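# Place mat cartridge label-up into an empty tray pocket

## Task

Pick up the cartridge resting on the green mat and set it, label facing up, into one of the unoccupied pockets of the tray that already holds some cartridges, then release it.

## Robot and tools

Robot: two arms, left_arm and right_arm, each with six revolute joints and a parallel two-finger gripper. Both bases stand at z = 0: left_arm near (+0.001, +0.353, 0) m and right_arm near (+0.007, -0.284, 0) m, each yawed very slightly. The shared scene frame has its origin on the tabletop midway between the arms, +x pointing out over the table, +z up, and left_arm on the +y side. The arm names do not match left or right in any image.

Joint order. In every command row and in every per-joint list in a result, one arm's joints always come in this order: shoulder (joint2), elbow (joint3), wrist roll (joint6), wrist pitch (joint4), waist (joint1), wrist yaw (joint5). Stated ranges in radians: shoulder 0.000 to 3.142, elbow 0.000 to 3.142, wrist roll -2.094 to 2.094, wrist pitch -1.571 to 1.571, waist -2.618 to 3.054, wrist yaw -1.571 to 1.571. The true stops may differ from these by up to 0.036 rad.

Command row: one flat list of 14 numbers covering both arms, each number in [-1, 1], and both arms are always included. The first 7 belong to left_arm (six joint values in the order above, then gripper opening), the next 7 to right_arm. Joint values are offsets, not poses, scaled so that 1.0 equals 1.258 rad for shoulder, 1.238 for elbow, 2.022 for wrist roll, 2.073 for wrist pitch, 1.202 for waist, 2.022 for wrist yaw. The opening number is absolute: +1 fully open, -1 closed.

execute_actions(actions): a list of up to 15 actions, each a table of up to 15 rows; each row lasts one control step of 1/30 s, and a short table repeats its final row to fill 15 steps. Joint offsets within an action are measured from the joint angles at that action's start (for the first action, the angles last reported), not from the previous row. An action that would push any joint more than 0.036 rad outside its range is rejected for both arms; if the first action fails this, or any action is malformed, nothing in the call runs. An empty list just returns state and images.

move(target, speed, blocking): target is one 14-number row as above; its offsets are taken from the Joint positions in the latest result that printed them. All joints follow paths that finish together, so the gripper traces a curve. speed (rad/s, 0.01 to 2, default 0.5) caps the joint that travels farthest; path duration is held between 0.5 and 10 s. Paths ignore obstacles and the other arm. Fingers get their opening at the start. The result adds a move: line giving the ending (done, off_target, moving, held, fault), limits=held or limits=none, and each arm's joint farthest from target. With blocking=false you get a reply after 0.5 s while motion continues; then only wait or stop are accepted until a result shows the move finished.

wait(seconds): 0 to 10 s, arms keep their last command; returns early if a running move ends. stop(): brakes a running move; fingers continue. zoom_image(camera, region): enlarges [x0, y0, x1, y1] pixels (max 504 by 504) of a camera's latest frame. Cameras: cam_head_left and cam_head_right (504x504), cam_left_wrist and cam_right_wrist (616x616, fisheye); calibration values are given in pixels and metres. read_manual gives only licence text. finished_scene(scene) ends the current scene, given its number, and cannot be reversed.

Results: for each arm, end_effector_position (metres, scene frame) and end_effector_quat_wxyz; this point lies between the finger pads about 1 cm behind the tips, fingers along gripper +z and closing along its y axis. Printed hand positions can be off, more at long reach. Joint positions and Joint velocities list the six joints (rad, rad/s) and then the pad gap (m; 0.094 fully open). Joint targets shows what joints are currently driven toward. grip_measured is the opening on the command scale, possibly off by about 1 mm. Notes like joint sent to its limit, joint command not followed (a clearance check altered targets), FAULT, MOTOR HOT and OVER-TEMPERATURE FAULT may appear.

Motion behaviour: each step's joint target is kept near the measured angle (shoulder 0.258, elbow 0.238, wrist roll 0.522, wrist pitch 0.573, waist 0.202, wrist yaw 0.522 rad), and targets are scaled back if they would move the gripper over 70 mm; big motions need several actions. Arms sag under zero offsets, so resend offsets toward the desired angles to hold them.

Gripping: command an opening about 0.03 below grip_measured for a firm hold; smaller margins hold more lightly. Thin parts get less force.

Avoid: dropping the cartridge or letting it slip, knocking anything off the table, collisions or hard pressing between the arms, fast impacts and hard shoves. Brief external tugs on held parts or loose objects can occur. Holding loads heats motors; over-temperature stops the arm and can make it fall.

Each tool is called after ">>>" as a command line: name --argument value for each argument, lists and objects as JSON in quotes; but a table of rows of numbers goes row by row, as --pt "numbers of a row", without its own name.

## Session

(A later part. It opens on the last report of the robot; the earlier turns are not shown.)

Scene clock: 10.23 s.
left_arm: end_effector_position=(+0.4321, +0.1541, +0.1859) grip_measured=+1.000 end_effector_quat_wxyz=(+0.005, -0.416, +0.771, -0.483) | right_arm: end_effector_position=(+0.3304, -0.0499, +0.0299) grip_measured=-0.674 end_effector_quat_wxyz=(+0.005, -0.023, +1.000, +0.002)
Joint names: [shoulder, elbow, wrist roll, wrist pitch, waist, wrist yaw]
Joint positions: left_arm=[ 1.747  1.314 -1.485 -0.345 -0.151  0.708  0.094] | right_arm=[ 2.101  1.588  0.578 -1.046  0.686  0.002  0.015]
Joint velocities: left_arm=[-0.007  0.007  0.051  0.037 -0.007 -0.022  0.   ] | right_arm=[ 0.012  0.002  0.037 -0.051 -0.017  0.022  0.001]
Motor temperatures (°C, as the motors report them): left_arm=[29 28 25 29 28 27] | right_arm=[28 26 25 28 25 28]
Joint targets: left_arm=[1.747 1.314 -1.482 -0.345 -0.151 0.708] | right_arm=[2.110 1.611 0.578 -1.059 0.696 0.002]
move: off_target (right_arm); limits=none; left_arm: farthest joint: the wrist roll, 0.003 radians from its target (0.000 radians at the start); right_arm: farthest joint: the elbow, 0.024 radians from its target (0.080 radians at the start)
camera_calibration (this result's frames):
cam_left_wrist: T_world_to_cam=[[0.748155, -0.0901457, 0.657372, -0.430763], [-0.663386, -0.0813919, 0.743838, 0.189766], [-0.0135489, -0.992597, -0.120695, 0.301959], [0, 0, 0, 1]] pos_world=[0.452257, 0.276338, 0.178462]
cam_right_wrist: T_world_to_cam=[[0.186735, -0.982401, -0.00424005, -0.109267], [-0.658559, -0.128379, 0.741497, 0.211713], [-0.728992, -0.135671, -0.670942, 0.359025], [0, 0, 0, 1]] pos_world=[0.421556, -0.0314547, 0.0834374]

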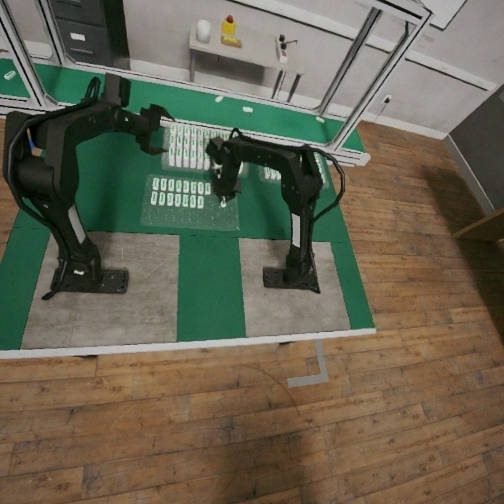

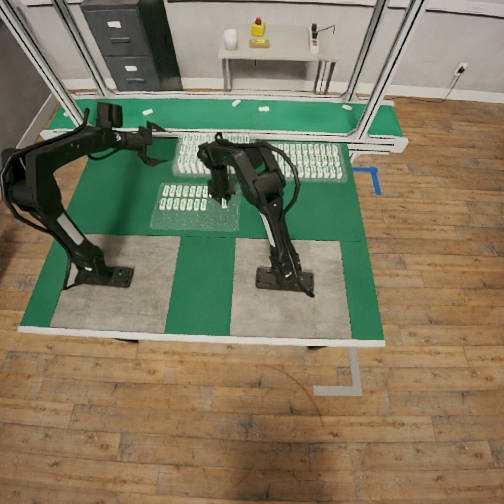

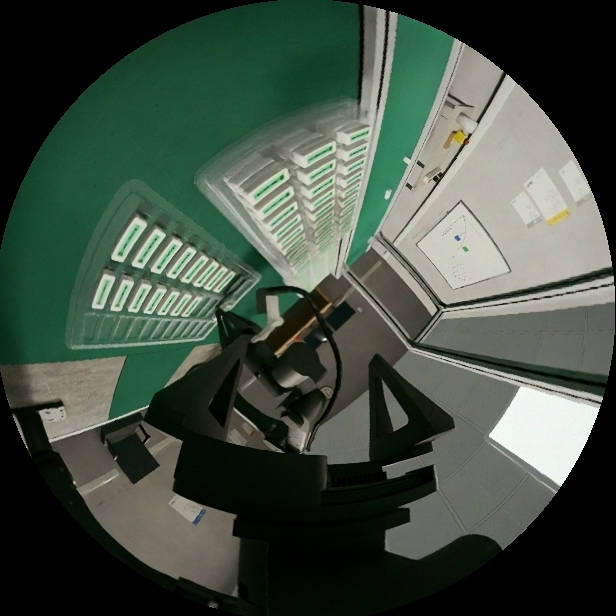

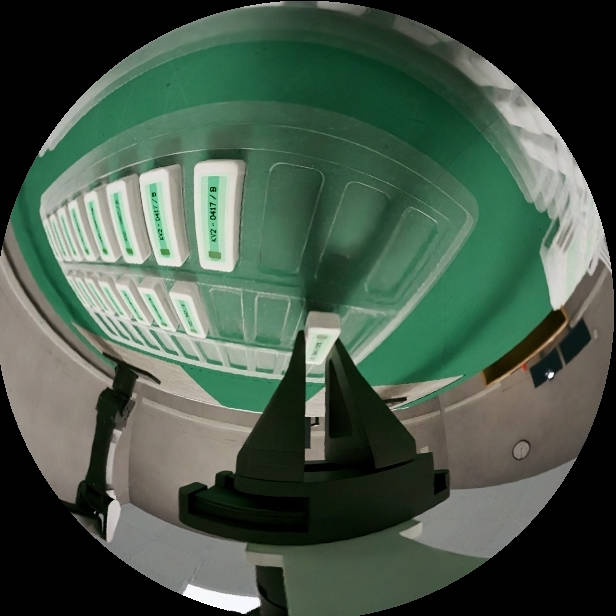

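Aligned. Lower: sh +.024, el −.045, pitch +.045.

>>> move --target '[0,0,0,0,0,0,1, 0.019,-0.036,0,0.022,0.008,0,-0.9]' --speed 0.15

>>> move --target '[0,0,0,0,0,0,1, 0,0,0,0,0,0,-0.3]'

>>> move --target '[0,0,0,0,0,0,1, -0.15,0.02,0,0,0,0,-0.3]'

>>> zoom_image --camera "cam_right_wrist" --region '[150, 150, 450, 420]'

Scene clock: 11.07 s.
left_arm: end_effector_position=(+0.4321, +0.1541, +0.1859) grip_measured=+1.000 end_effector_quat_wxyz=(+0.005, -0.416, +0.770, -0.483) | right_arm: end_effector_position=(+0.3274, -0.0521, +0.0220) grip_measured=-0.674 end_effector_quat_wxyz=(+0.001, -0.023, +1.000, -0.001)
Joint names: [shoulder, elbow, wrist roll, wrist pitch, waist, wrist yaw]
Joint positions: left_arm=[ 1.747  1.314 -1.487 -0.345 -0.151  0.708  0.094] | right_arm=[ 2.106  1.562  0.578 -1.026  0.686  0.002  0.015]
Joint velocities: left_arm=[ 0.007 -0.002  0.007 -0.037 -0.002 -0.007  0.   ] | right_arm=[-0.017 -0.002  0.051 -0.022 -0.007  0.007  0.   ]
Motor temperatures (°C, as the motors report them): left_arm=[29 28 25 29 28 27] | right_arm=[28 26 25 28 25 28]
Joint targets: left_arm=[1.747 1.314 -1.485 -0.345 -0.151 0.708] | right_arm=[2.125 1.543 0.578 -1.000 0.696 0.002]
move: off_target (right_arm); limits=none; left_arm: farthest joint: the wrist roll, 0.002 radians from its target (0.000 radians at the start); right_arm: farthest joint: the wrist pitch, 0.026 radians from its target (0.046 radians at the start)
camera_calibration (this result's frames):
cam_left_wrist: T_world_to_cam=[[0.749376, -0.0886161, 0.656188, -0.431307], [-0.662025, -0.0815014, 0.745037, 0.188972], [-0.0125421, -0.992726, -0.119741, 0.301367], [0, 0, 0, 1]] pos_world=[0.452095, 0.276355, 0.178313]
cam_right_wrist: T_world_to_cam=[[0.186718, -0.982414, 0.000118681, -0.110948], [-0.652339, -0.123893, 0.747733, 0.2134], [-0.734568, -0.139693, -0.663999, 0.35271], [0, 0, 0, 1]] pos_world=[0.419015, -0.0332872, 0.0746461]

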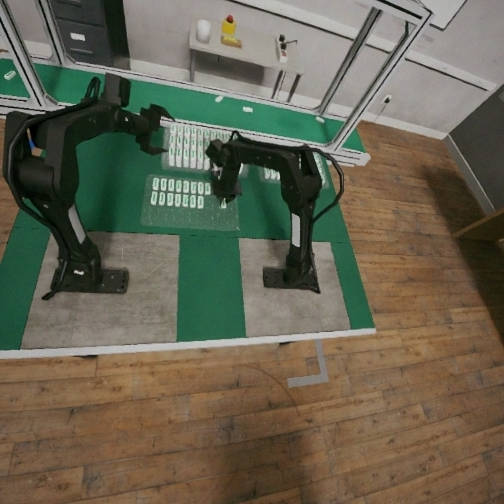

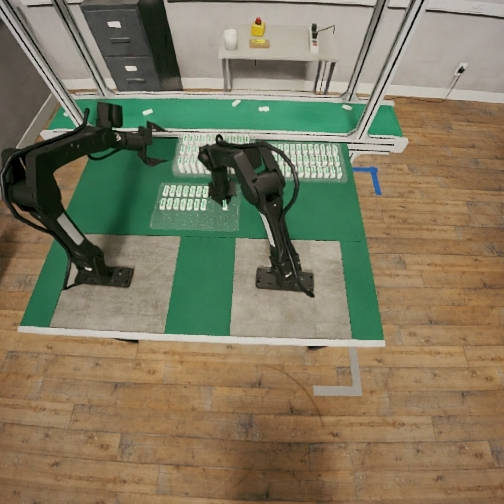

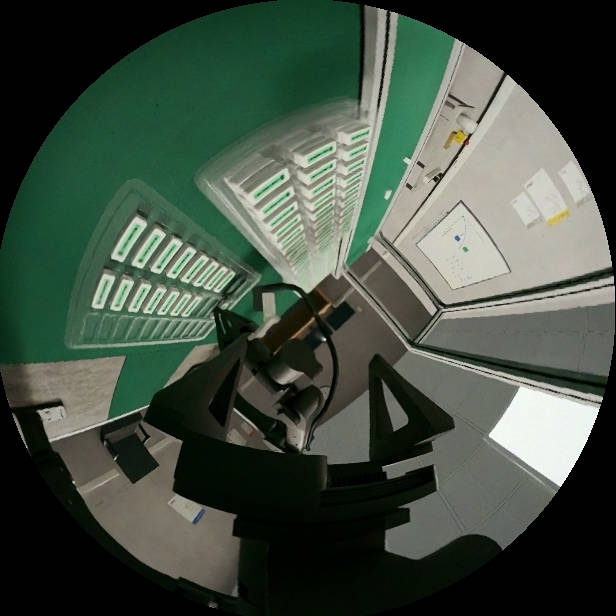

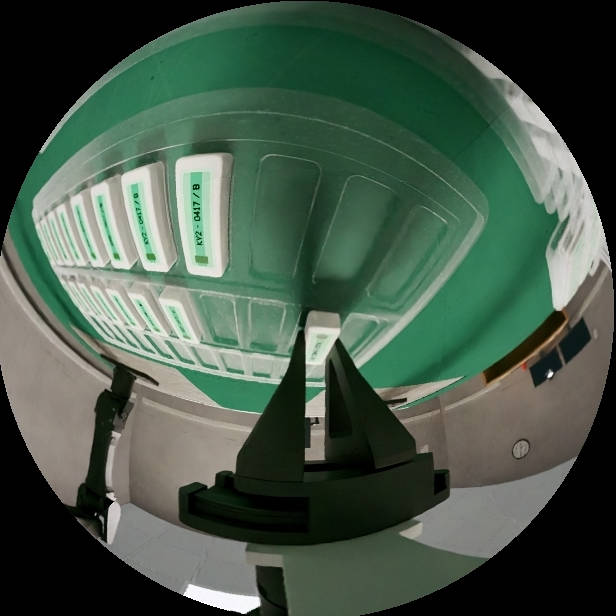

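Scene clock: 11.57 s.
left_arm: end_effector_position=(+0.4321, +0.1541, +0.1859) grip_measured=+1.000 end_effector_quat_wxyz=(+0.004, -0.417, +0.770, -0.483) | right_arm: end_effector_position=(+0.3273, -0.0544, +0.0222) grip_measured=-0.302 end_effector_quat_wxyz=(+0.001, -0.023, +1.000, -0.006)
Joint names: [shoulder, elbow, wrist roll, wrist pitch, waist, wrist yaw]
Joint positions: left_arm=[ 1.747  1.314 -1.489 -0.345 -0.151  0.708  0.094] | right_arm=[ 2.105  1.562  0.578 -1.032  0.685  0.011  0.033]
Joint velocities: left_arm=[-0.012  0.012  0.051  0.007 -0.002 -0.081  0.   ] | right_arm=[-0.022  0.007 -0.051  0.051 -0.002  0.037 -0.001]
Motor temperatures (°C, as the motors report them): left_arm=[29 28 25 29 28 27] | right_arm=[28 26 25 28 25 28]
Joint targets: left_arm=[1.747 1.314 -1.487 -0.345 -0.151 0.708] | right_arm=[2.106 1.562 0.578 -1.026 0.686 0.003]
move: done; limits=none; left_arm: farthest joint: the wrist roll, 0.002 radians from its target (0.000 radians at the start); right_arm: farthest joint: the wrist yaw, 0.009 radians from its target (0.000 radians at the start)
camera_calibration (this result's frames):
cam_left_wrist: T_world_to_cam=[[0.750392, -0.0873412, 0.655198, -0.431758], [-0.66089, -0.0815905, 0.746035, 0.18831], [-0.0117017, -0.992832, -0.118948, 0.300872], [0, 0, 0, 1]] pos_world=[0.45196, 0.27637, 0.178189]
cam_right_wrist: T_world_to_cam=[[0.185981, -0.982501, 0.0101439, -0.113188], [-0.652626, -0.115807, 0.748778, 0.213408], [-0.7345, -0.145878, -0.662743, 0.351992], [0, 0, 0, 1]] pos_world=[0.418864, -0.0351457, 0.0746334]

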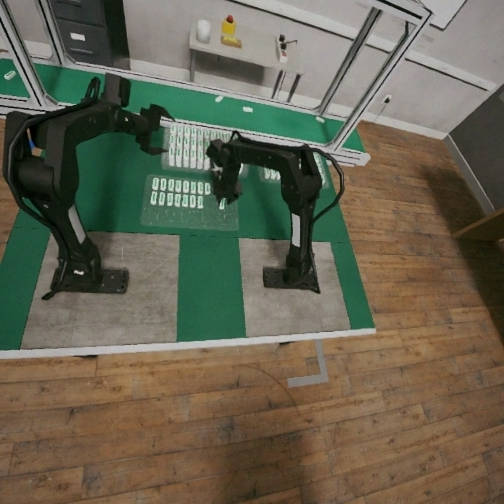

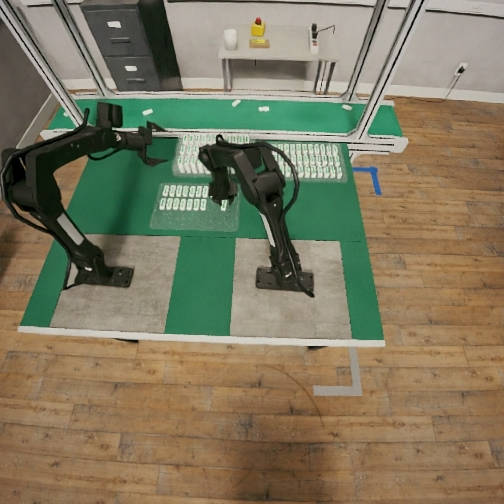

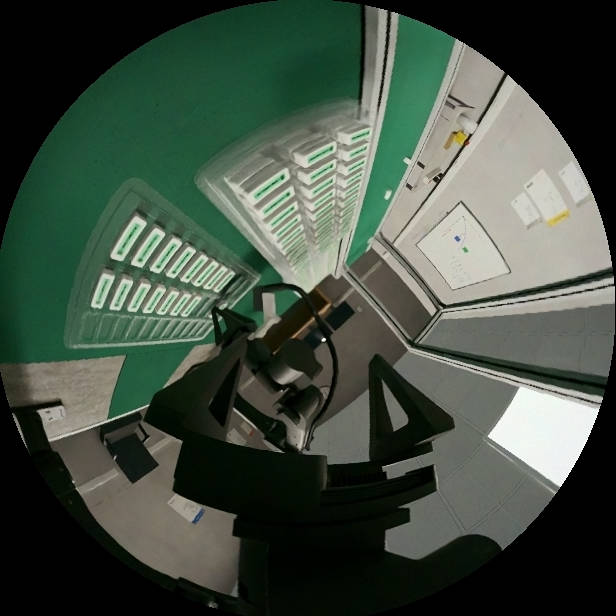

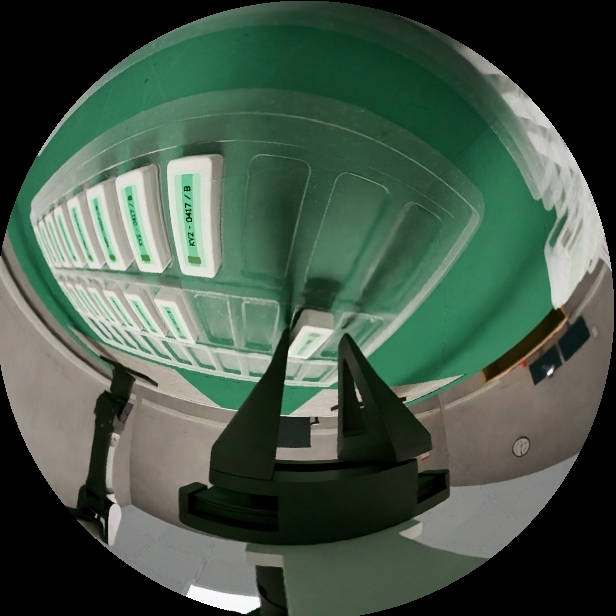

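Scene clock: 12.37 s.
left_arm: end_effector_position=(+0.4321, +0.1541, +0.1859) grip_measured=+1.000 end_effector_quat_wxyz=(+0.004, -0.418, +0.769, -0.483) | right_arm: end_effector_position=(+0.3384, -0.0464, +0.0921) grip_measured=-0.302 end_effector_quat_wxyz=(+0.078, -0.022, +0.996, +0.047)
Joint names: [shoulder, elbow, wrist roll, wrist pitch, waist, wrist yaw]
Joint positions: left_arm=[ 1.747  1.314 -1.491 -0.345 -0.151  0.708  0.094] | right_arm=[ 1.929  1.571  0.578 -1.032  0.685  0.011  0.033]
Joint velocities: left_arm=[ 0.002 -0.027  0.022  0.022  0.002 -0.022  0.   ] | right_arm=[ 0.017 -0.012 -0.051  0.007  0.002 -0.022 -0.   ]
Motor temperatures (°C, as the motors report them): left_arm=[29 28 25 29 28 27] | right_arm=[28 26 25 28 25 28]
Joint targets: left_arm=[1.747 1.314 -1.489 -0.345 -0.151 0.708] | right_arm=[1.917 1.587 0.578 -1.032 0.685 0.011]
move: done; limits=none; left_arm: farthest joint: the wrist roll, 0.002 radians from its target (0.000 radians at the start); right_arm: farthest joint: the elbow, 0.015 radians from its target (0.025 radians at the start)
camera_calibration (this result's frames):
cam_left_wrist: T_world_to_cam=[[0.751606, -0.085811, 0.654006, -0.432297], [-0.659525, -0.0816949, 0.74723, 0.187514], [-0.0106916, -0.992956, -0.117997, 0.300278], [0, 0, 0, 1]] pos_world=[0.451798, 0.276386, 0.178041]
cam_right_wrist: T_world_to_cam=[[0.190369, -0.979341, -0.0681912, -0.102234], [-0.756527, -0.190615, 0.625566, 0.212277], [-0.625641, -0.0674999, -0.777185, 0.384971], [0, 0, 0, 1]] pos_world=[0.420909, -0.0336735, 0.159429]

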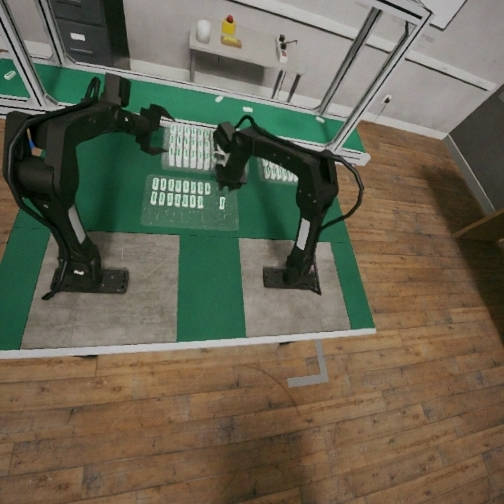

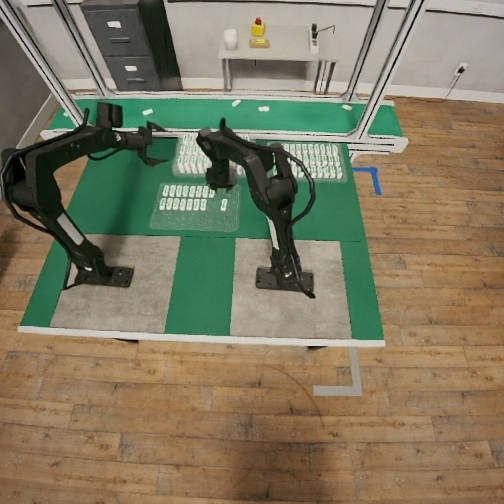

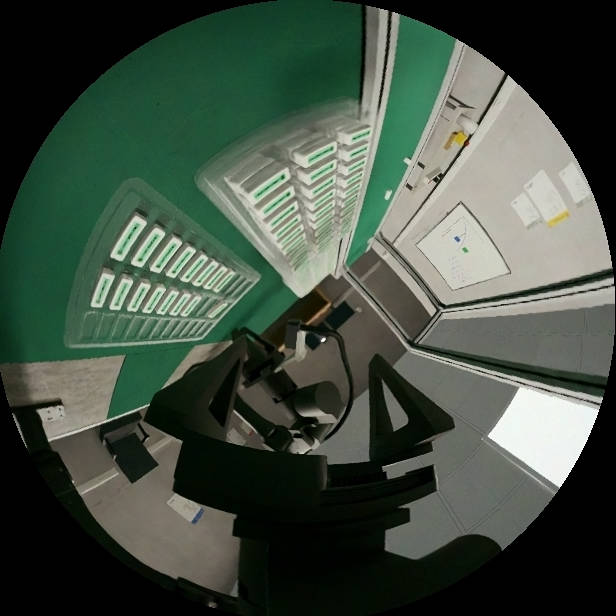

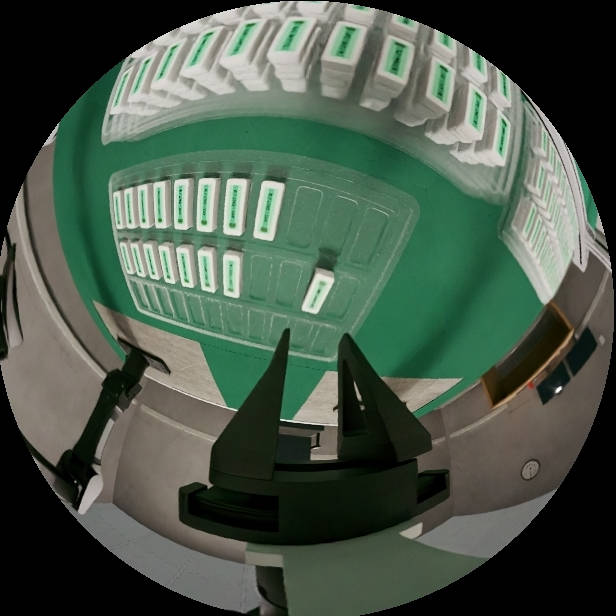

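Region (150, 150, 450, 420) of cam_right_wrist's 616x616 image, scaled by 1.680, with more detail than that image has; it fills the top 454 rows of this view, and the rest is white.

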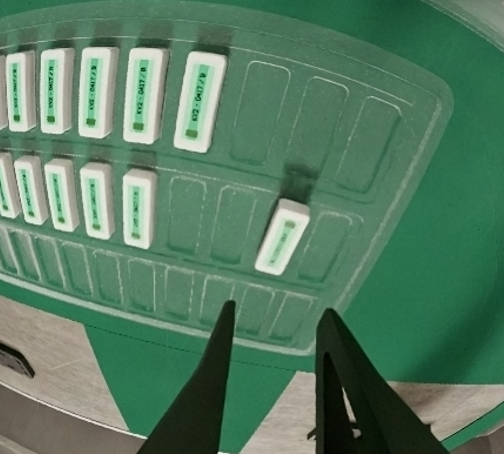

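>>> move --target '[0,0,0,0,0,0,1, 0.148,0.032,0,-0.007,0.008,-0.005,0.1]' --speed 0.3

>>> move --target '[0,0,0,0,0,0,1, 0.008,0.02,0,0,0.008,0,-0.9]'

>>> move --target '[0,0,0,0,0,0,1, 0.008,0.02,0,0,0.02,0,-0.9]' --speed 0.1

>>> zoom_image --camera "cam_right_wrist" --region '[200, 200, 430, 420]'

Scene clock: 13.57 s.
left_arm: end_effector_position=(+0.4321, +0.1541, +0.1859) grip_measured=+1.000 end_effector_quat_wxyz=(+0.003, -0.419, +0.769, -0.483) | right_arm: end_effector_position=(+0.3314, -0.0510, +0.0250) grip_measured=+0.098 end_effector_quat_wxyz=(+0.005, -0.023, +1.000, -0.002)
Joint names: [shoulder, elbow, wrist roll, wrist pitch, waist, wrist yaw]
Joint positions: left_arm=[ 1.747  1.314 -1.493 -0.345 -0.151  0.708  0.094] | right_arm=[ 2.111  1.583  0.578 -1.036  0.685  0.009  0.052]
Joint velocities: left_arm=[-0.002  0.012 -0.022 -0.037 -0.002 -0.007  0.   ] | right_arm=[-0.012 -0.002  0.081 -0.007  0.012 -0.037 -0.001]
Motor temperatures (°C, as the motors report them): left_arm=[29 28 25 29 28 27] | right_arm=[29 26 25 28 25 28]
Joint targets: left_arm=[1.747 1.314 -1.491 -0.345 -0.151 0.708] | right_arm=[2.115 1.611 0.578 -1.047 0.695 0.000]
move: off_target (right_arm); limits=none; left_arm: farthest joint: the wrist roll, 0.002 radians from its target (0.000 radians at the start); right_arm: farthest joint: the elbow, 0.027 radians from its target (0.039 radians at the start)
camera_calibration (this result's frames):
cam_left_wrist: T_world_to_cam=[[0.752817, -0.0842805, 0.652812, -0.432834], [-0.658158, -0.0817965, 0.748423, 0.186717], [-0.00967974, -0.993079, -0.117048, 0.299684], [0, 0, 0, 1]] pos_world=[0.451636, 0.276403, 0.177893]
cam_right_wrist: T_world_to_cam=[[0.185927, -0.982557, 0.00357269, -0.110466], [-0.658719, -0.121948, 0.74244, 0.216232], [-0.729054, -0.140393, -0.669903, 0.356077], [0, 0, 0, 1]] pos_world=[0.422574, -0.0321798, 0.0783925]

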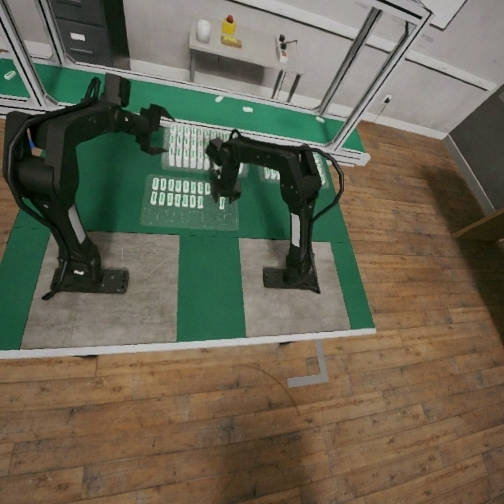

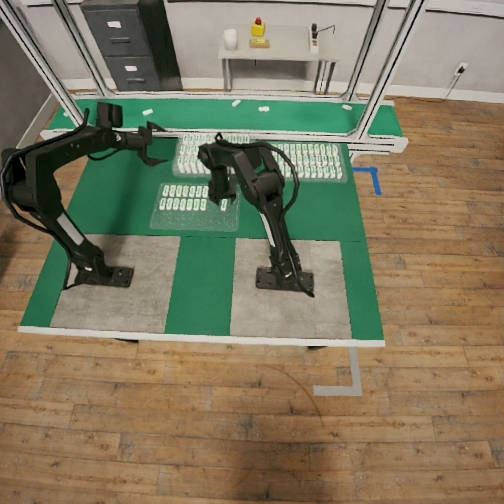

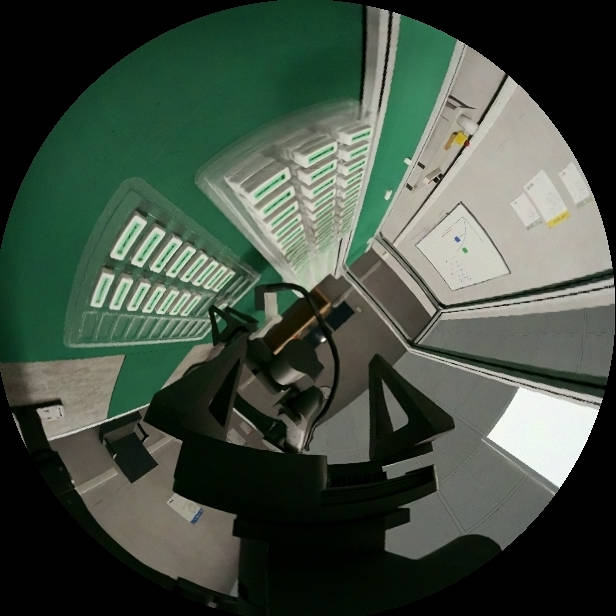

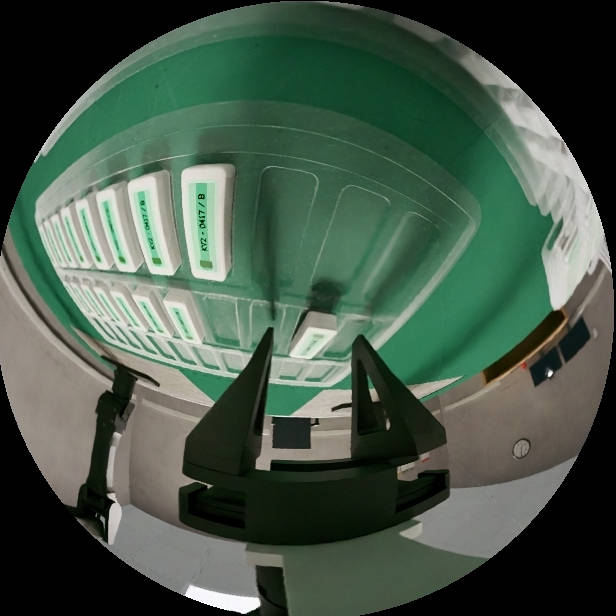

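Scene clock: 14.27 s.
left_arm: end_effector_position=(+0.4321, +0.1541, +0.1859) grip_measured=+1.000 end_effector_quat_wxyz=(+0.003, -0.420, +0.768, -0.483) | right_arm: end_effector_position=(+0.3314, -0.0506, +0.0250) grip_measured=-0.684 end_effector_quat_wxyz=(+0.005, -0.023, +1.000, -0.001)
Joint names: [shoulder, elbow, wrist roll, wrist pitch, waist, wrist yaw]
Joint positions: left_arm=[ 1.747  1.314 -1.496 -0.345 -0.151  0.708  0.094] | right_arm=[ 2.111  1.583  0.578 -1.035  0.685  0.007  0.015]
Joint velocities: left_arm=[ 0.002 -0.002  0.037  0.022 -0.007 -0.007  0.   ] | right_arm=[-0.012  0.007 -0.051 -0.007 -0.002  0.022  0.   ]
Motor temperatures (°C, as the motors report them): left_arm=[29 28 25 29 28 27] | right_arm=[29 26 25 28 25 28]
Joint targets: left_arm=[1.747 1.314 -1.493 -0.345 -0.151 0.708] | right_arm=[2.121 1.608 0.578 -1.036 0.695 0.009]
move: off_target (right_arm); limits=none; left_arm: farthest joint: the wrist roll, 0.003 radians from its target (0.000 radians at the start); right_arm: farthest joint: the elbow, 0.024 radians from its target (0.024 radians at the start)
camera_calibration (this result's frames):
cam_left_wrist: T_world_to_cam=[[0.754024, -0.0827496, 0.651613, -0.433369], [-0.65679, -0.0818953, 0.749614, 0.185919], [-0.00866612, -0.9932, -0.1161, 0.299088], [0, 0, 0, 1]] pos_world=[0.451473, 0.276419, 0.177746]
cam_right_wrist: T_world_to_cam=[[0.185942, -0.98256, 0.00152171, -0.110032], [-0.65835, -0.123438, 0.742522, 0.216051], [-0.729384, -0.139068, -0.66982, 0.356272], [0, 0, 0, 1]] pos_world=[0.422556, -0.0318982, 0.0783833]

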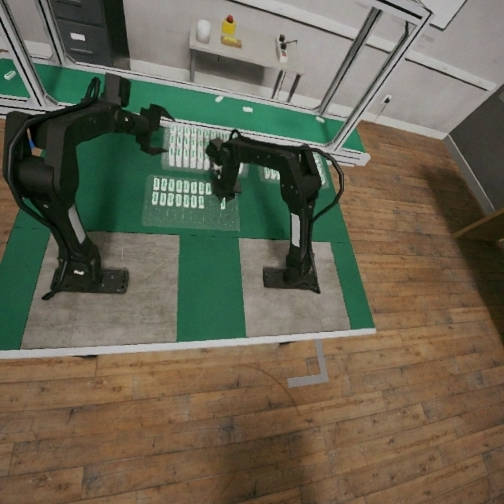

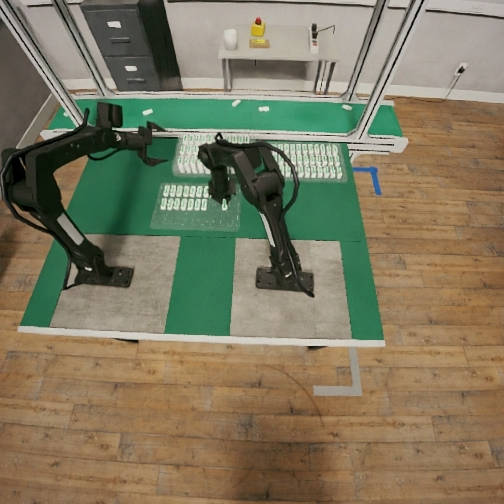

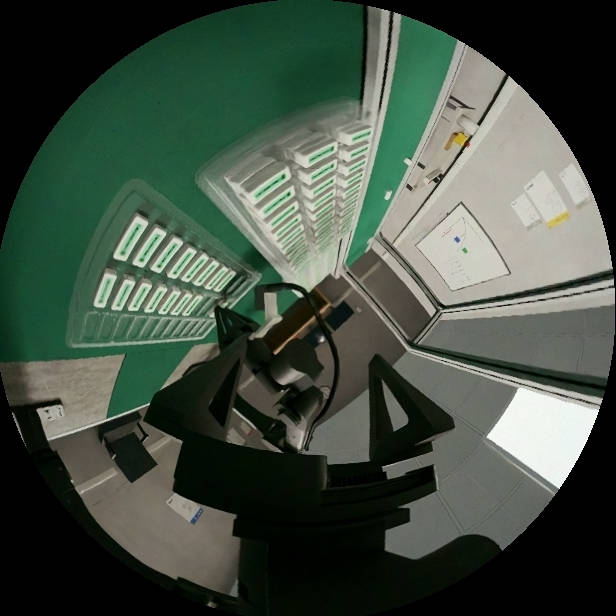

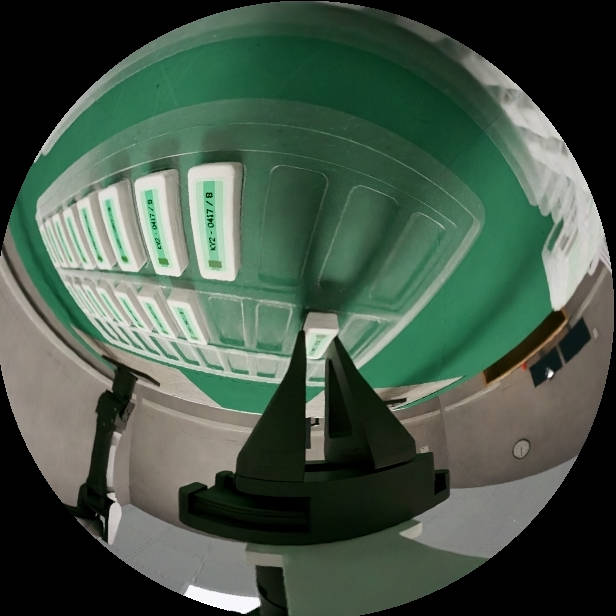

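Scene clock: 15.03 s.
left_arm: end_effector_position=(+0.4321, +0.1541, +0.1859) grip_measured=+1.000 end_effector_quat_wxyz=(+0.002, -0.421, +0.768, -0.483) | right_arm: end_effector_position=(+0.3282, -0.0462, +0.0250) grip_measured=-0.684 end_effector_quat_wxyz=(+0.005, -0.030, +1.000, -0.001)
Joint names: [shoulder, elbow, wrist roll, wrist pitch, waist, wrist yaw]
Joint positions: left_arm=[ 1.747  1.314 -1.498 -0.345 -0.151  0.708  0.094] | right_arm=[ 2.111  1.583  0.578 -1.035  0.699  0.007  0.015]
Joint velocities: left_arm=[-0.007  0.022  0.037 -0.051  0.002 -0.037  0.   ] | right_arm=[-0.012 -0.007 -0.022 -0.139 -0.007 -0.007 -0.002]
Motor temperatures (°C, as the motors report them): left_arm=[29 28 25 29 28 27] | right_arm=[29 26 25 28 25 28]
Joint targets: left_arm=[1.747 1.314 -1.496 -0.345 -0.151 0.708] | right_arm=[2.121 1.608 0.578 -1.035 0.709 0.007]
move: off_target (right_arm); limits=none; left_arm: farthest joint: the wrist roll, 0.002 radians from its target (0.000 radians at the start); right_arm: farthest joint: the elbow, 0.024 radians from its target (0.024 radians at the start)
camera_calibration (this result's frames):
cam_left_wrist: T_world_to_cam=[[0.755227, -0.0812183, 0.650412, -0.433902], [-0.655418, -0.0819913, 0.750802, 0.185121], [-0.00765076, -0.993318, -0.115154, 0.298492], [0, 0, 0, 1]] pos_world=[0.45131, 0.276435, 0.177598]
cam_right_wrist: T_world_to_cam=[[0.199414, -0.979914, 0.00186733, -0.109445], [-0.656762, -0.132237, 0.742413, 0.213563], [-0.727254, -0.149274, -0.66994, 0.353384], [0, 0, 0, 1]] pos_world=[0.419085, -0.0262549, 0.0783983]

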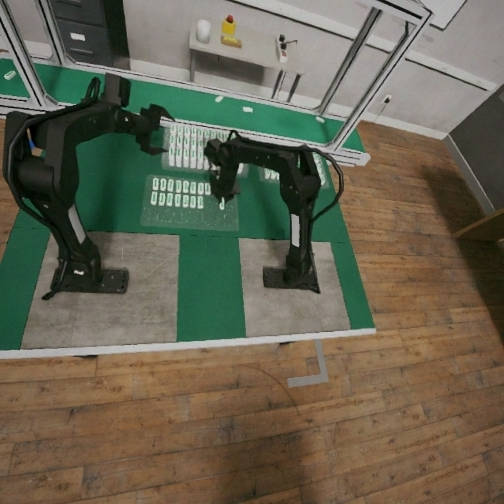

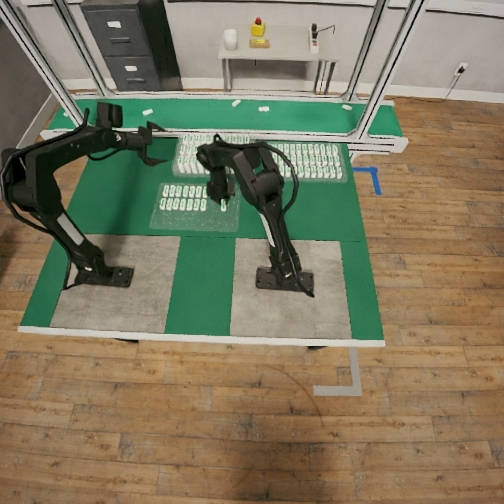

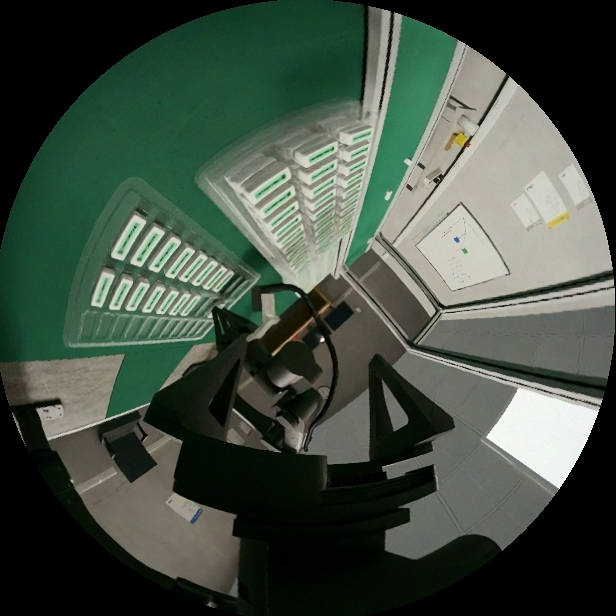

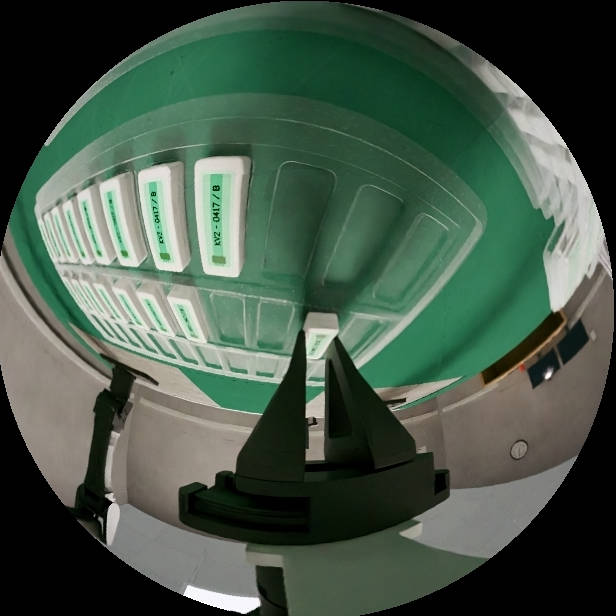

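Region (200, 200, 430, 420) of cam_right_wrist's 616x616 image, scaled by 2.191, with more detail than that image has; it fills the top 482 rows of this view, and the rest is white.

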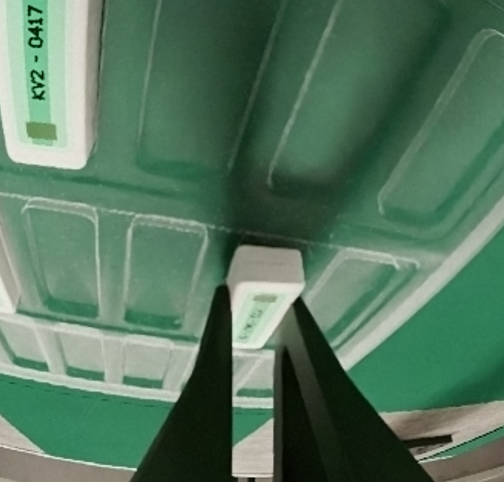

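The tray moves with it, so it's engaged. Release.

>>> move --target '[0,0,0,0,0,0,1, 0,0.02,0,0,0,0,-0.4]'

>>> move --target '[0,0,0,0,0,0,1, -0.15,0.02,0,0,0,0,-0.4]'

>>> zoom_image --camera "cam_right_wrist" --region '[150, 150, 450, 420]'

Scene clock: 15.83 s.
left_arm: end_effector_position=(+0.4321, +0.1541, +0.1859) grip_measured=+1.000 end_effector_quat_wxyz=(+0.002, -0.422, +0.767, -0.483) | right_arm: end_effector_position=(+0.3282, -0.0462, +0.0250) grip_measured=-0.402 end_effector_quat_wxyz=(+0.005, -0.030, +1.000, -0.001)
Joint names: [shoulder, elbow, wrist roll, wrist pitch, waist, wrist yaw]
Joint positions: left_arm=[ 1.747  1.314 -1.5   -0.345 -0.151  0.708  0.094] | right_arm=[ 2.111  1.583  0.578 -1.035  0.699  0.007  0.028]
Joint velocities: left_arm=[-0.002  0.017  0.007  0.051  0.002 -0.037  0.   ] | right_arm=[-0.002 -0.007 -0.007  0.007  0.002  0.066  0.   ]
Motor temperatures (°C, as the motors report them): left_arm=[29 28 25 29 28 27] | right_arm=[29 26 25 28 25 28]
Joint targets: left_arm=[1.747 1.314 -1.498 -0.345 -0.151 0.708] | right_arm=[2.111 1.608 0.578 -1.035 0.699 0.007]
move: off_target (right_arm); limits=none; left_arm: farthest joint: the wrist roll, 0.002 radians from its target (0.000 radians at the start); right_arm: farthest joint: the elbow, 0.024 radians from its target (0.024 radians at the start)
camera_calibration (this result's frames):
cam_left_wrist: T_world_to_cam=[[0.756426, -0.0796867, 0.649207, -0.434432], [-0.654045, -0.0820846, 0.751989, 0.184321], [-0.00663365, -0.993435, -0.11421, 0.297895], [0, 0, 0, 1]] pos_world=[0.451146, 0.27645, 0.177451]
cam_right_wrist: T_world_to_cam=[[0.199414, -0.979914, 0.00186733, -0.109445], [-0.656762, -0.132237, 0.742413, 0.213563], [-0.727254, -0.149274, -0.66994, 0.353384], [0, 0, 0, 1]] pos_world=[0.419085, -0.0262549, 0.0783983]

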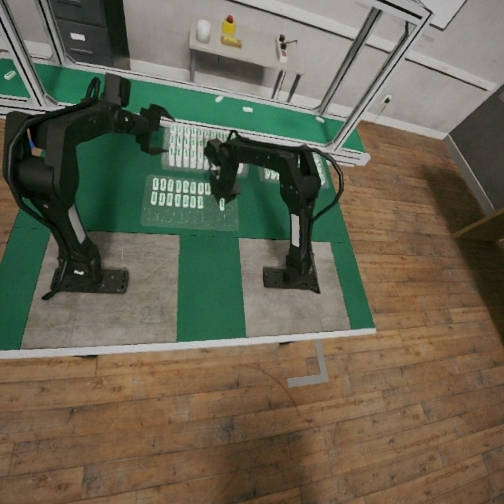

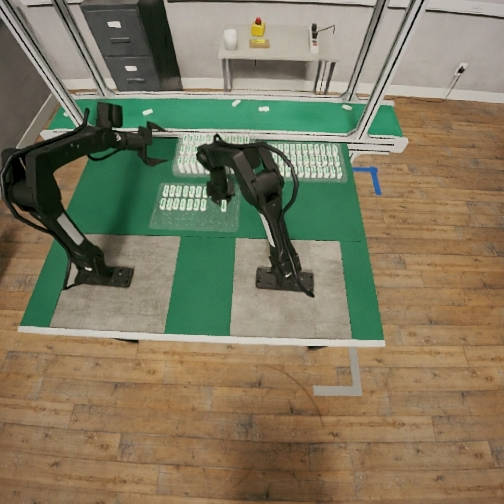

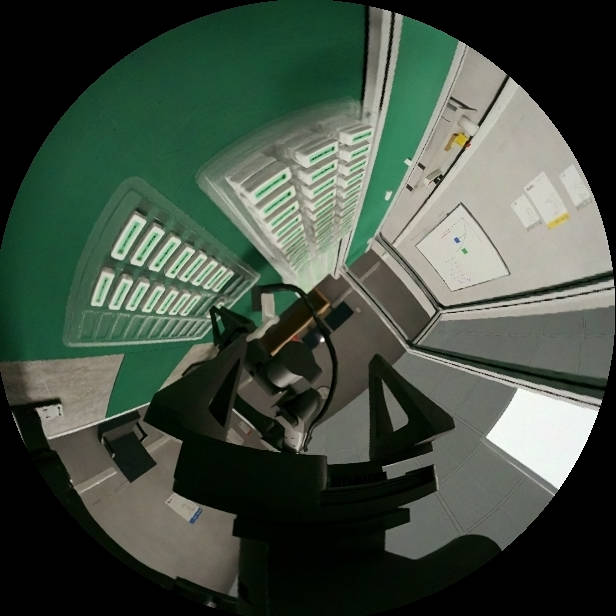

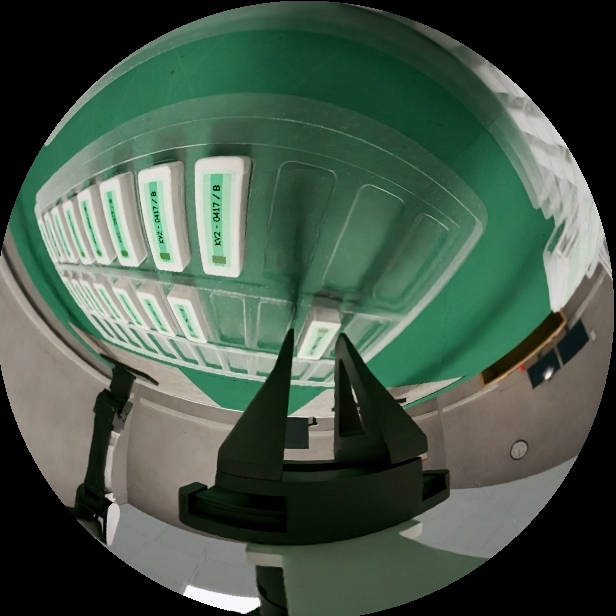

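Scene clock: 16.63 s.
left_arm: end_effector_position=(+0.4321, +0.1541, +0.1859) grip_measured=+1.000 end_effector_quat_wxyz=(+0.001, -0.422, +0.767, -0.483) | right_arm: end_effector_position=(+0.3387, -0.0384, +0.0963) grip_measured=-0.402 end_effector_quat_wxyz=(+0.082, -0.029, +0.995, +0.053)
Joint names: [shoulder, elbow, wrist roll, wrist pitch, waist, wrist yaw]
Joint positions: left_arm=[ 1.747  1.314 -1.503 -0.345 -0.151  0.708  0.094] | right_arm=[ 1.933  1.593  0.578 -1.035  0.699  0.007  0.028]
Joint velocities: left_arm=[-0.012  0.012  0.037 -0.007 -0.007  0.037  0.   ] | right_arm=[ 0.022  0.012 -0.022 -0.037 -0.002  0.022 -0.   ]
Motor temperatures (°C, as the motors report them): left_arm=[29 28 25 30 28 27] | right_arm=[29 26 25 28 25 28]
Joint targets: left_arm=[1.747 1.314 -1.500 -0.345 -0.151 0.708] | right_arm=[1.922 1.608 0.578 -1.035 0.699 0.007]
move: done; limits=none; left_arm: farthest joint: the wrist roll, 0.003 radians from its target (0.000 radians at the start); right_arm: farthest joint: the elbow, 0.015 radians from its target (0.024 radians at the start)
camera_calibration (this result's frames):
cam_left_wrist: T_world_to_cam=[[0.757622, -0.0781548, 0.647998, -0.43496], [-0.65267, -0.082175, 0.753173, 0.183521], [-0.0056148, -0.993549, -0.113267, 0.297297], [0, 0, 0, 1]] pos_world=[0.450983, 0.276465, 0.177304]
cam_right_wrist: T_world_to_cam=[[0.205058, -0.975731, -0.0768144, -0.0982143], [-0.759123, -0.208093, 0.61679, 0.212414], [-0.617805, -0.0681664, -0.783371, 0.386933], [0, 0, 0, 1]] pos_world=[0.420437, -0.025253, 0.164552]

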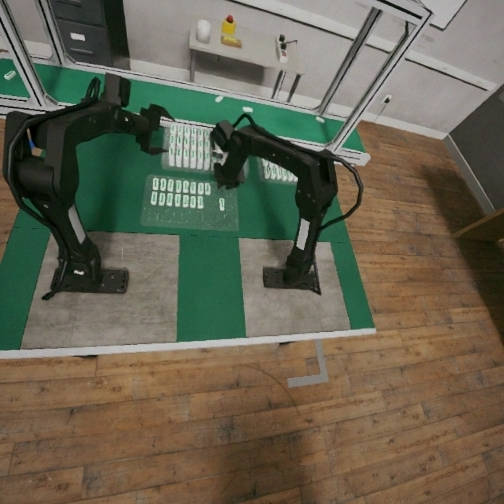

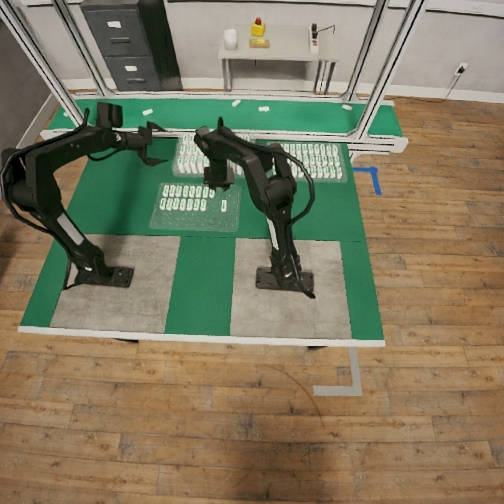

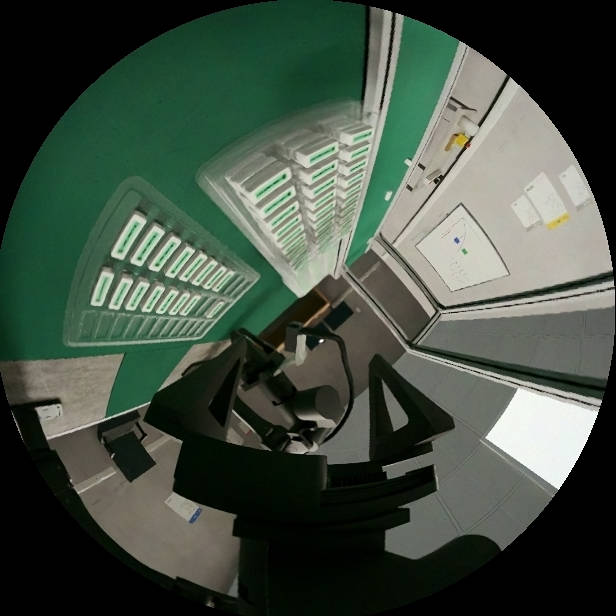

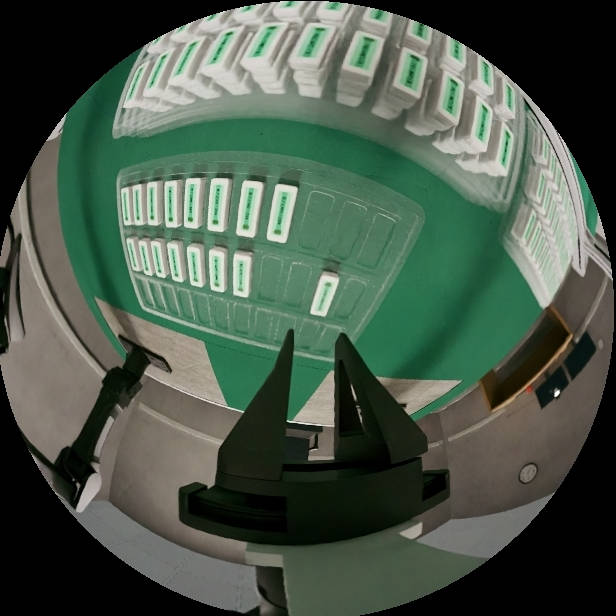

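Region (150, 150, 450, 420) of cam_right_wrist's 616x616 image, scaled by 1.680, with more detail than that image has; it fills the top 454 rows of this view, and the rest is white.

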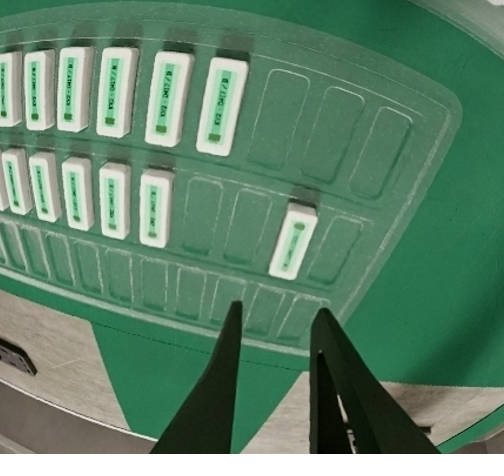

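>>> finished_scene --scene 2

The scene is finished: the task was done.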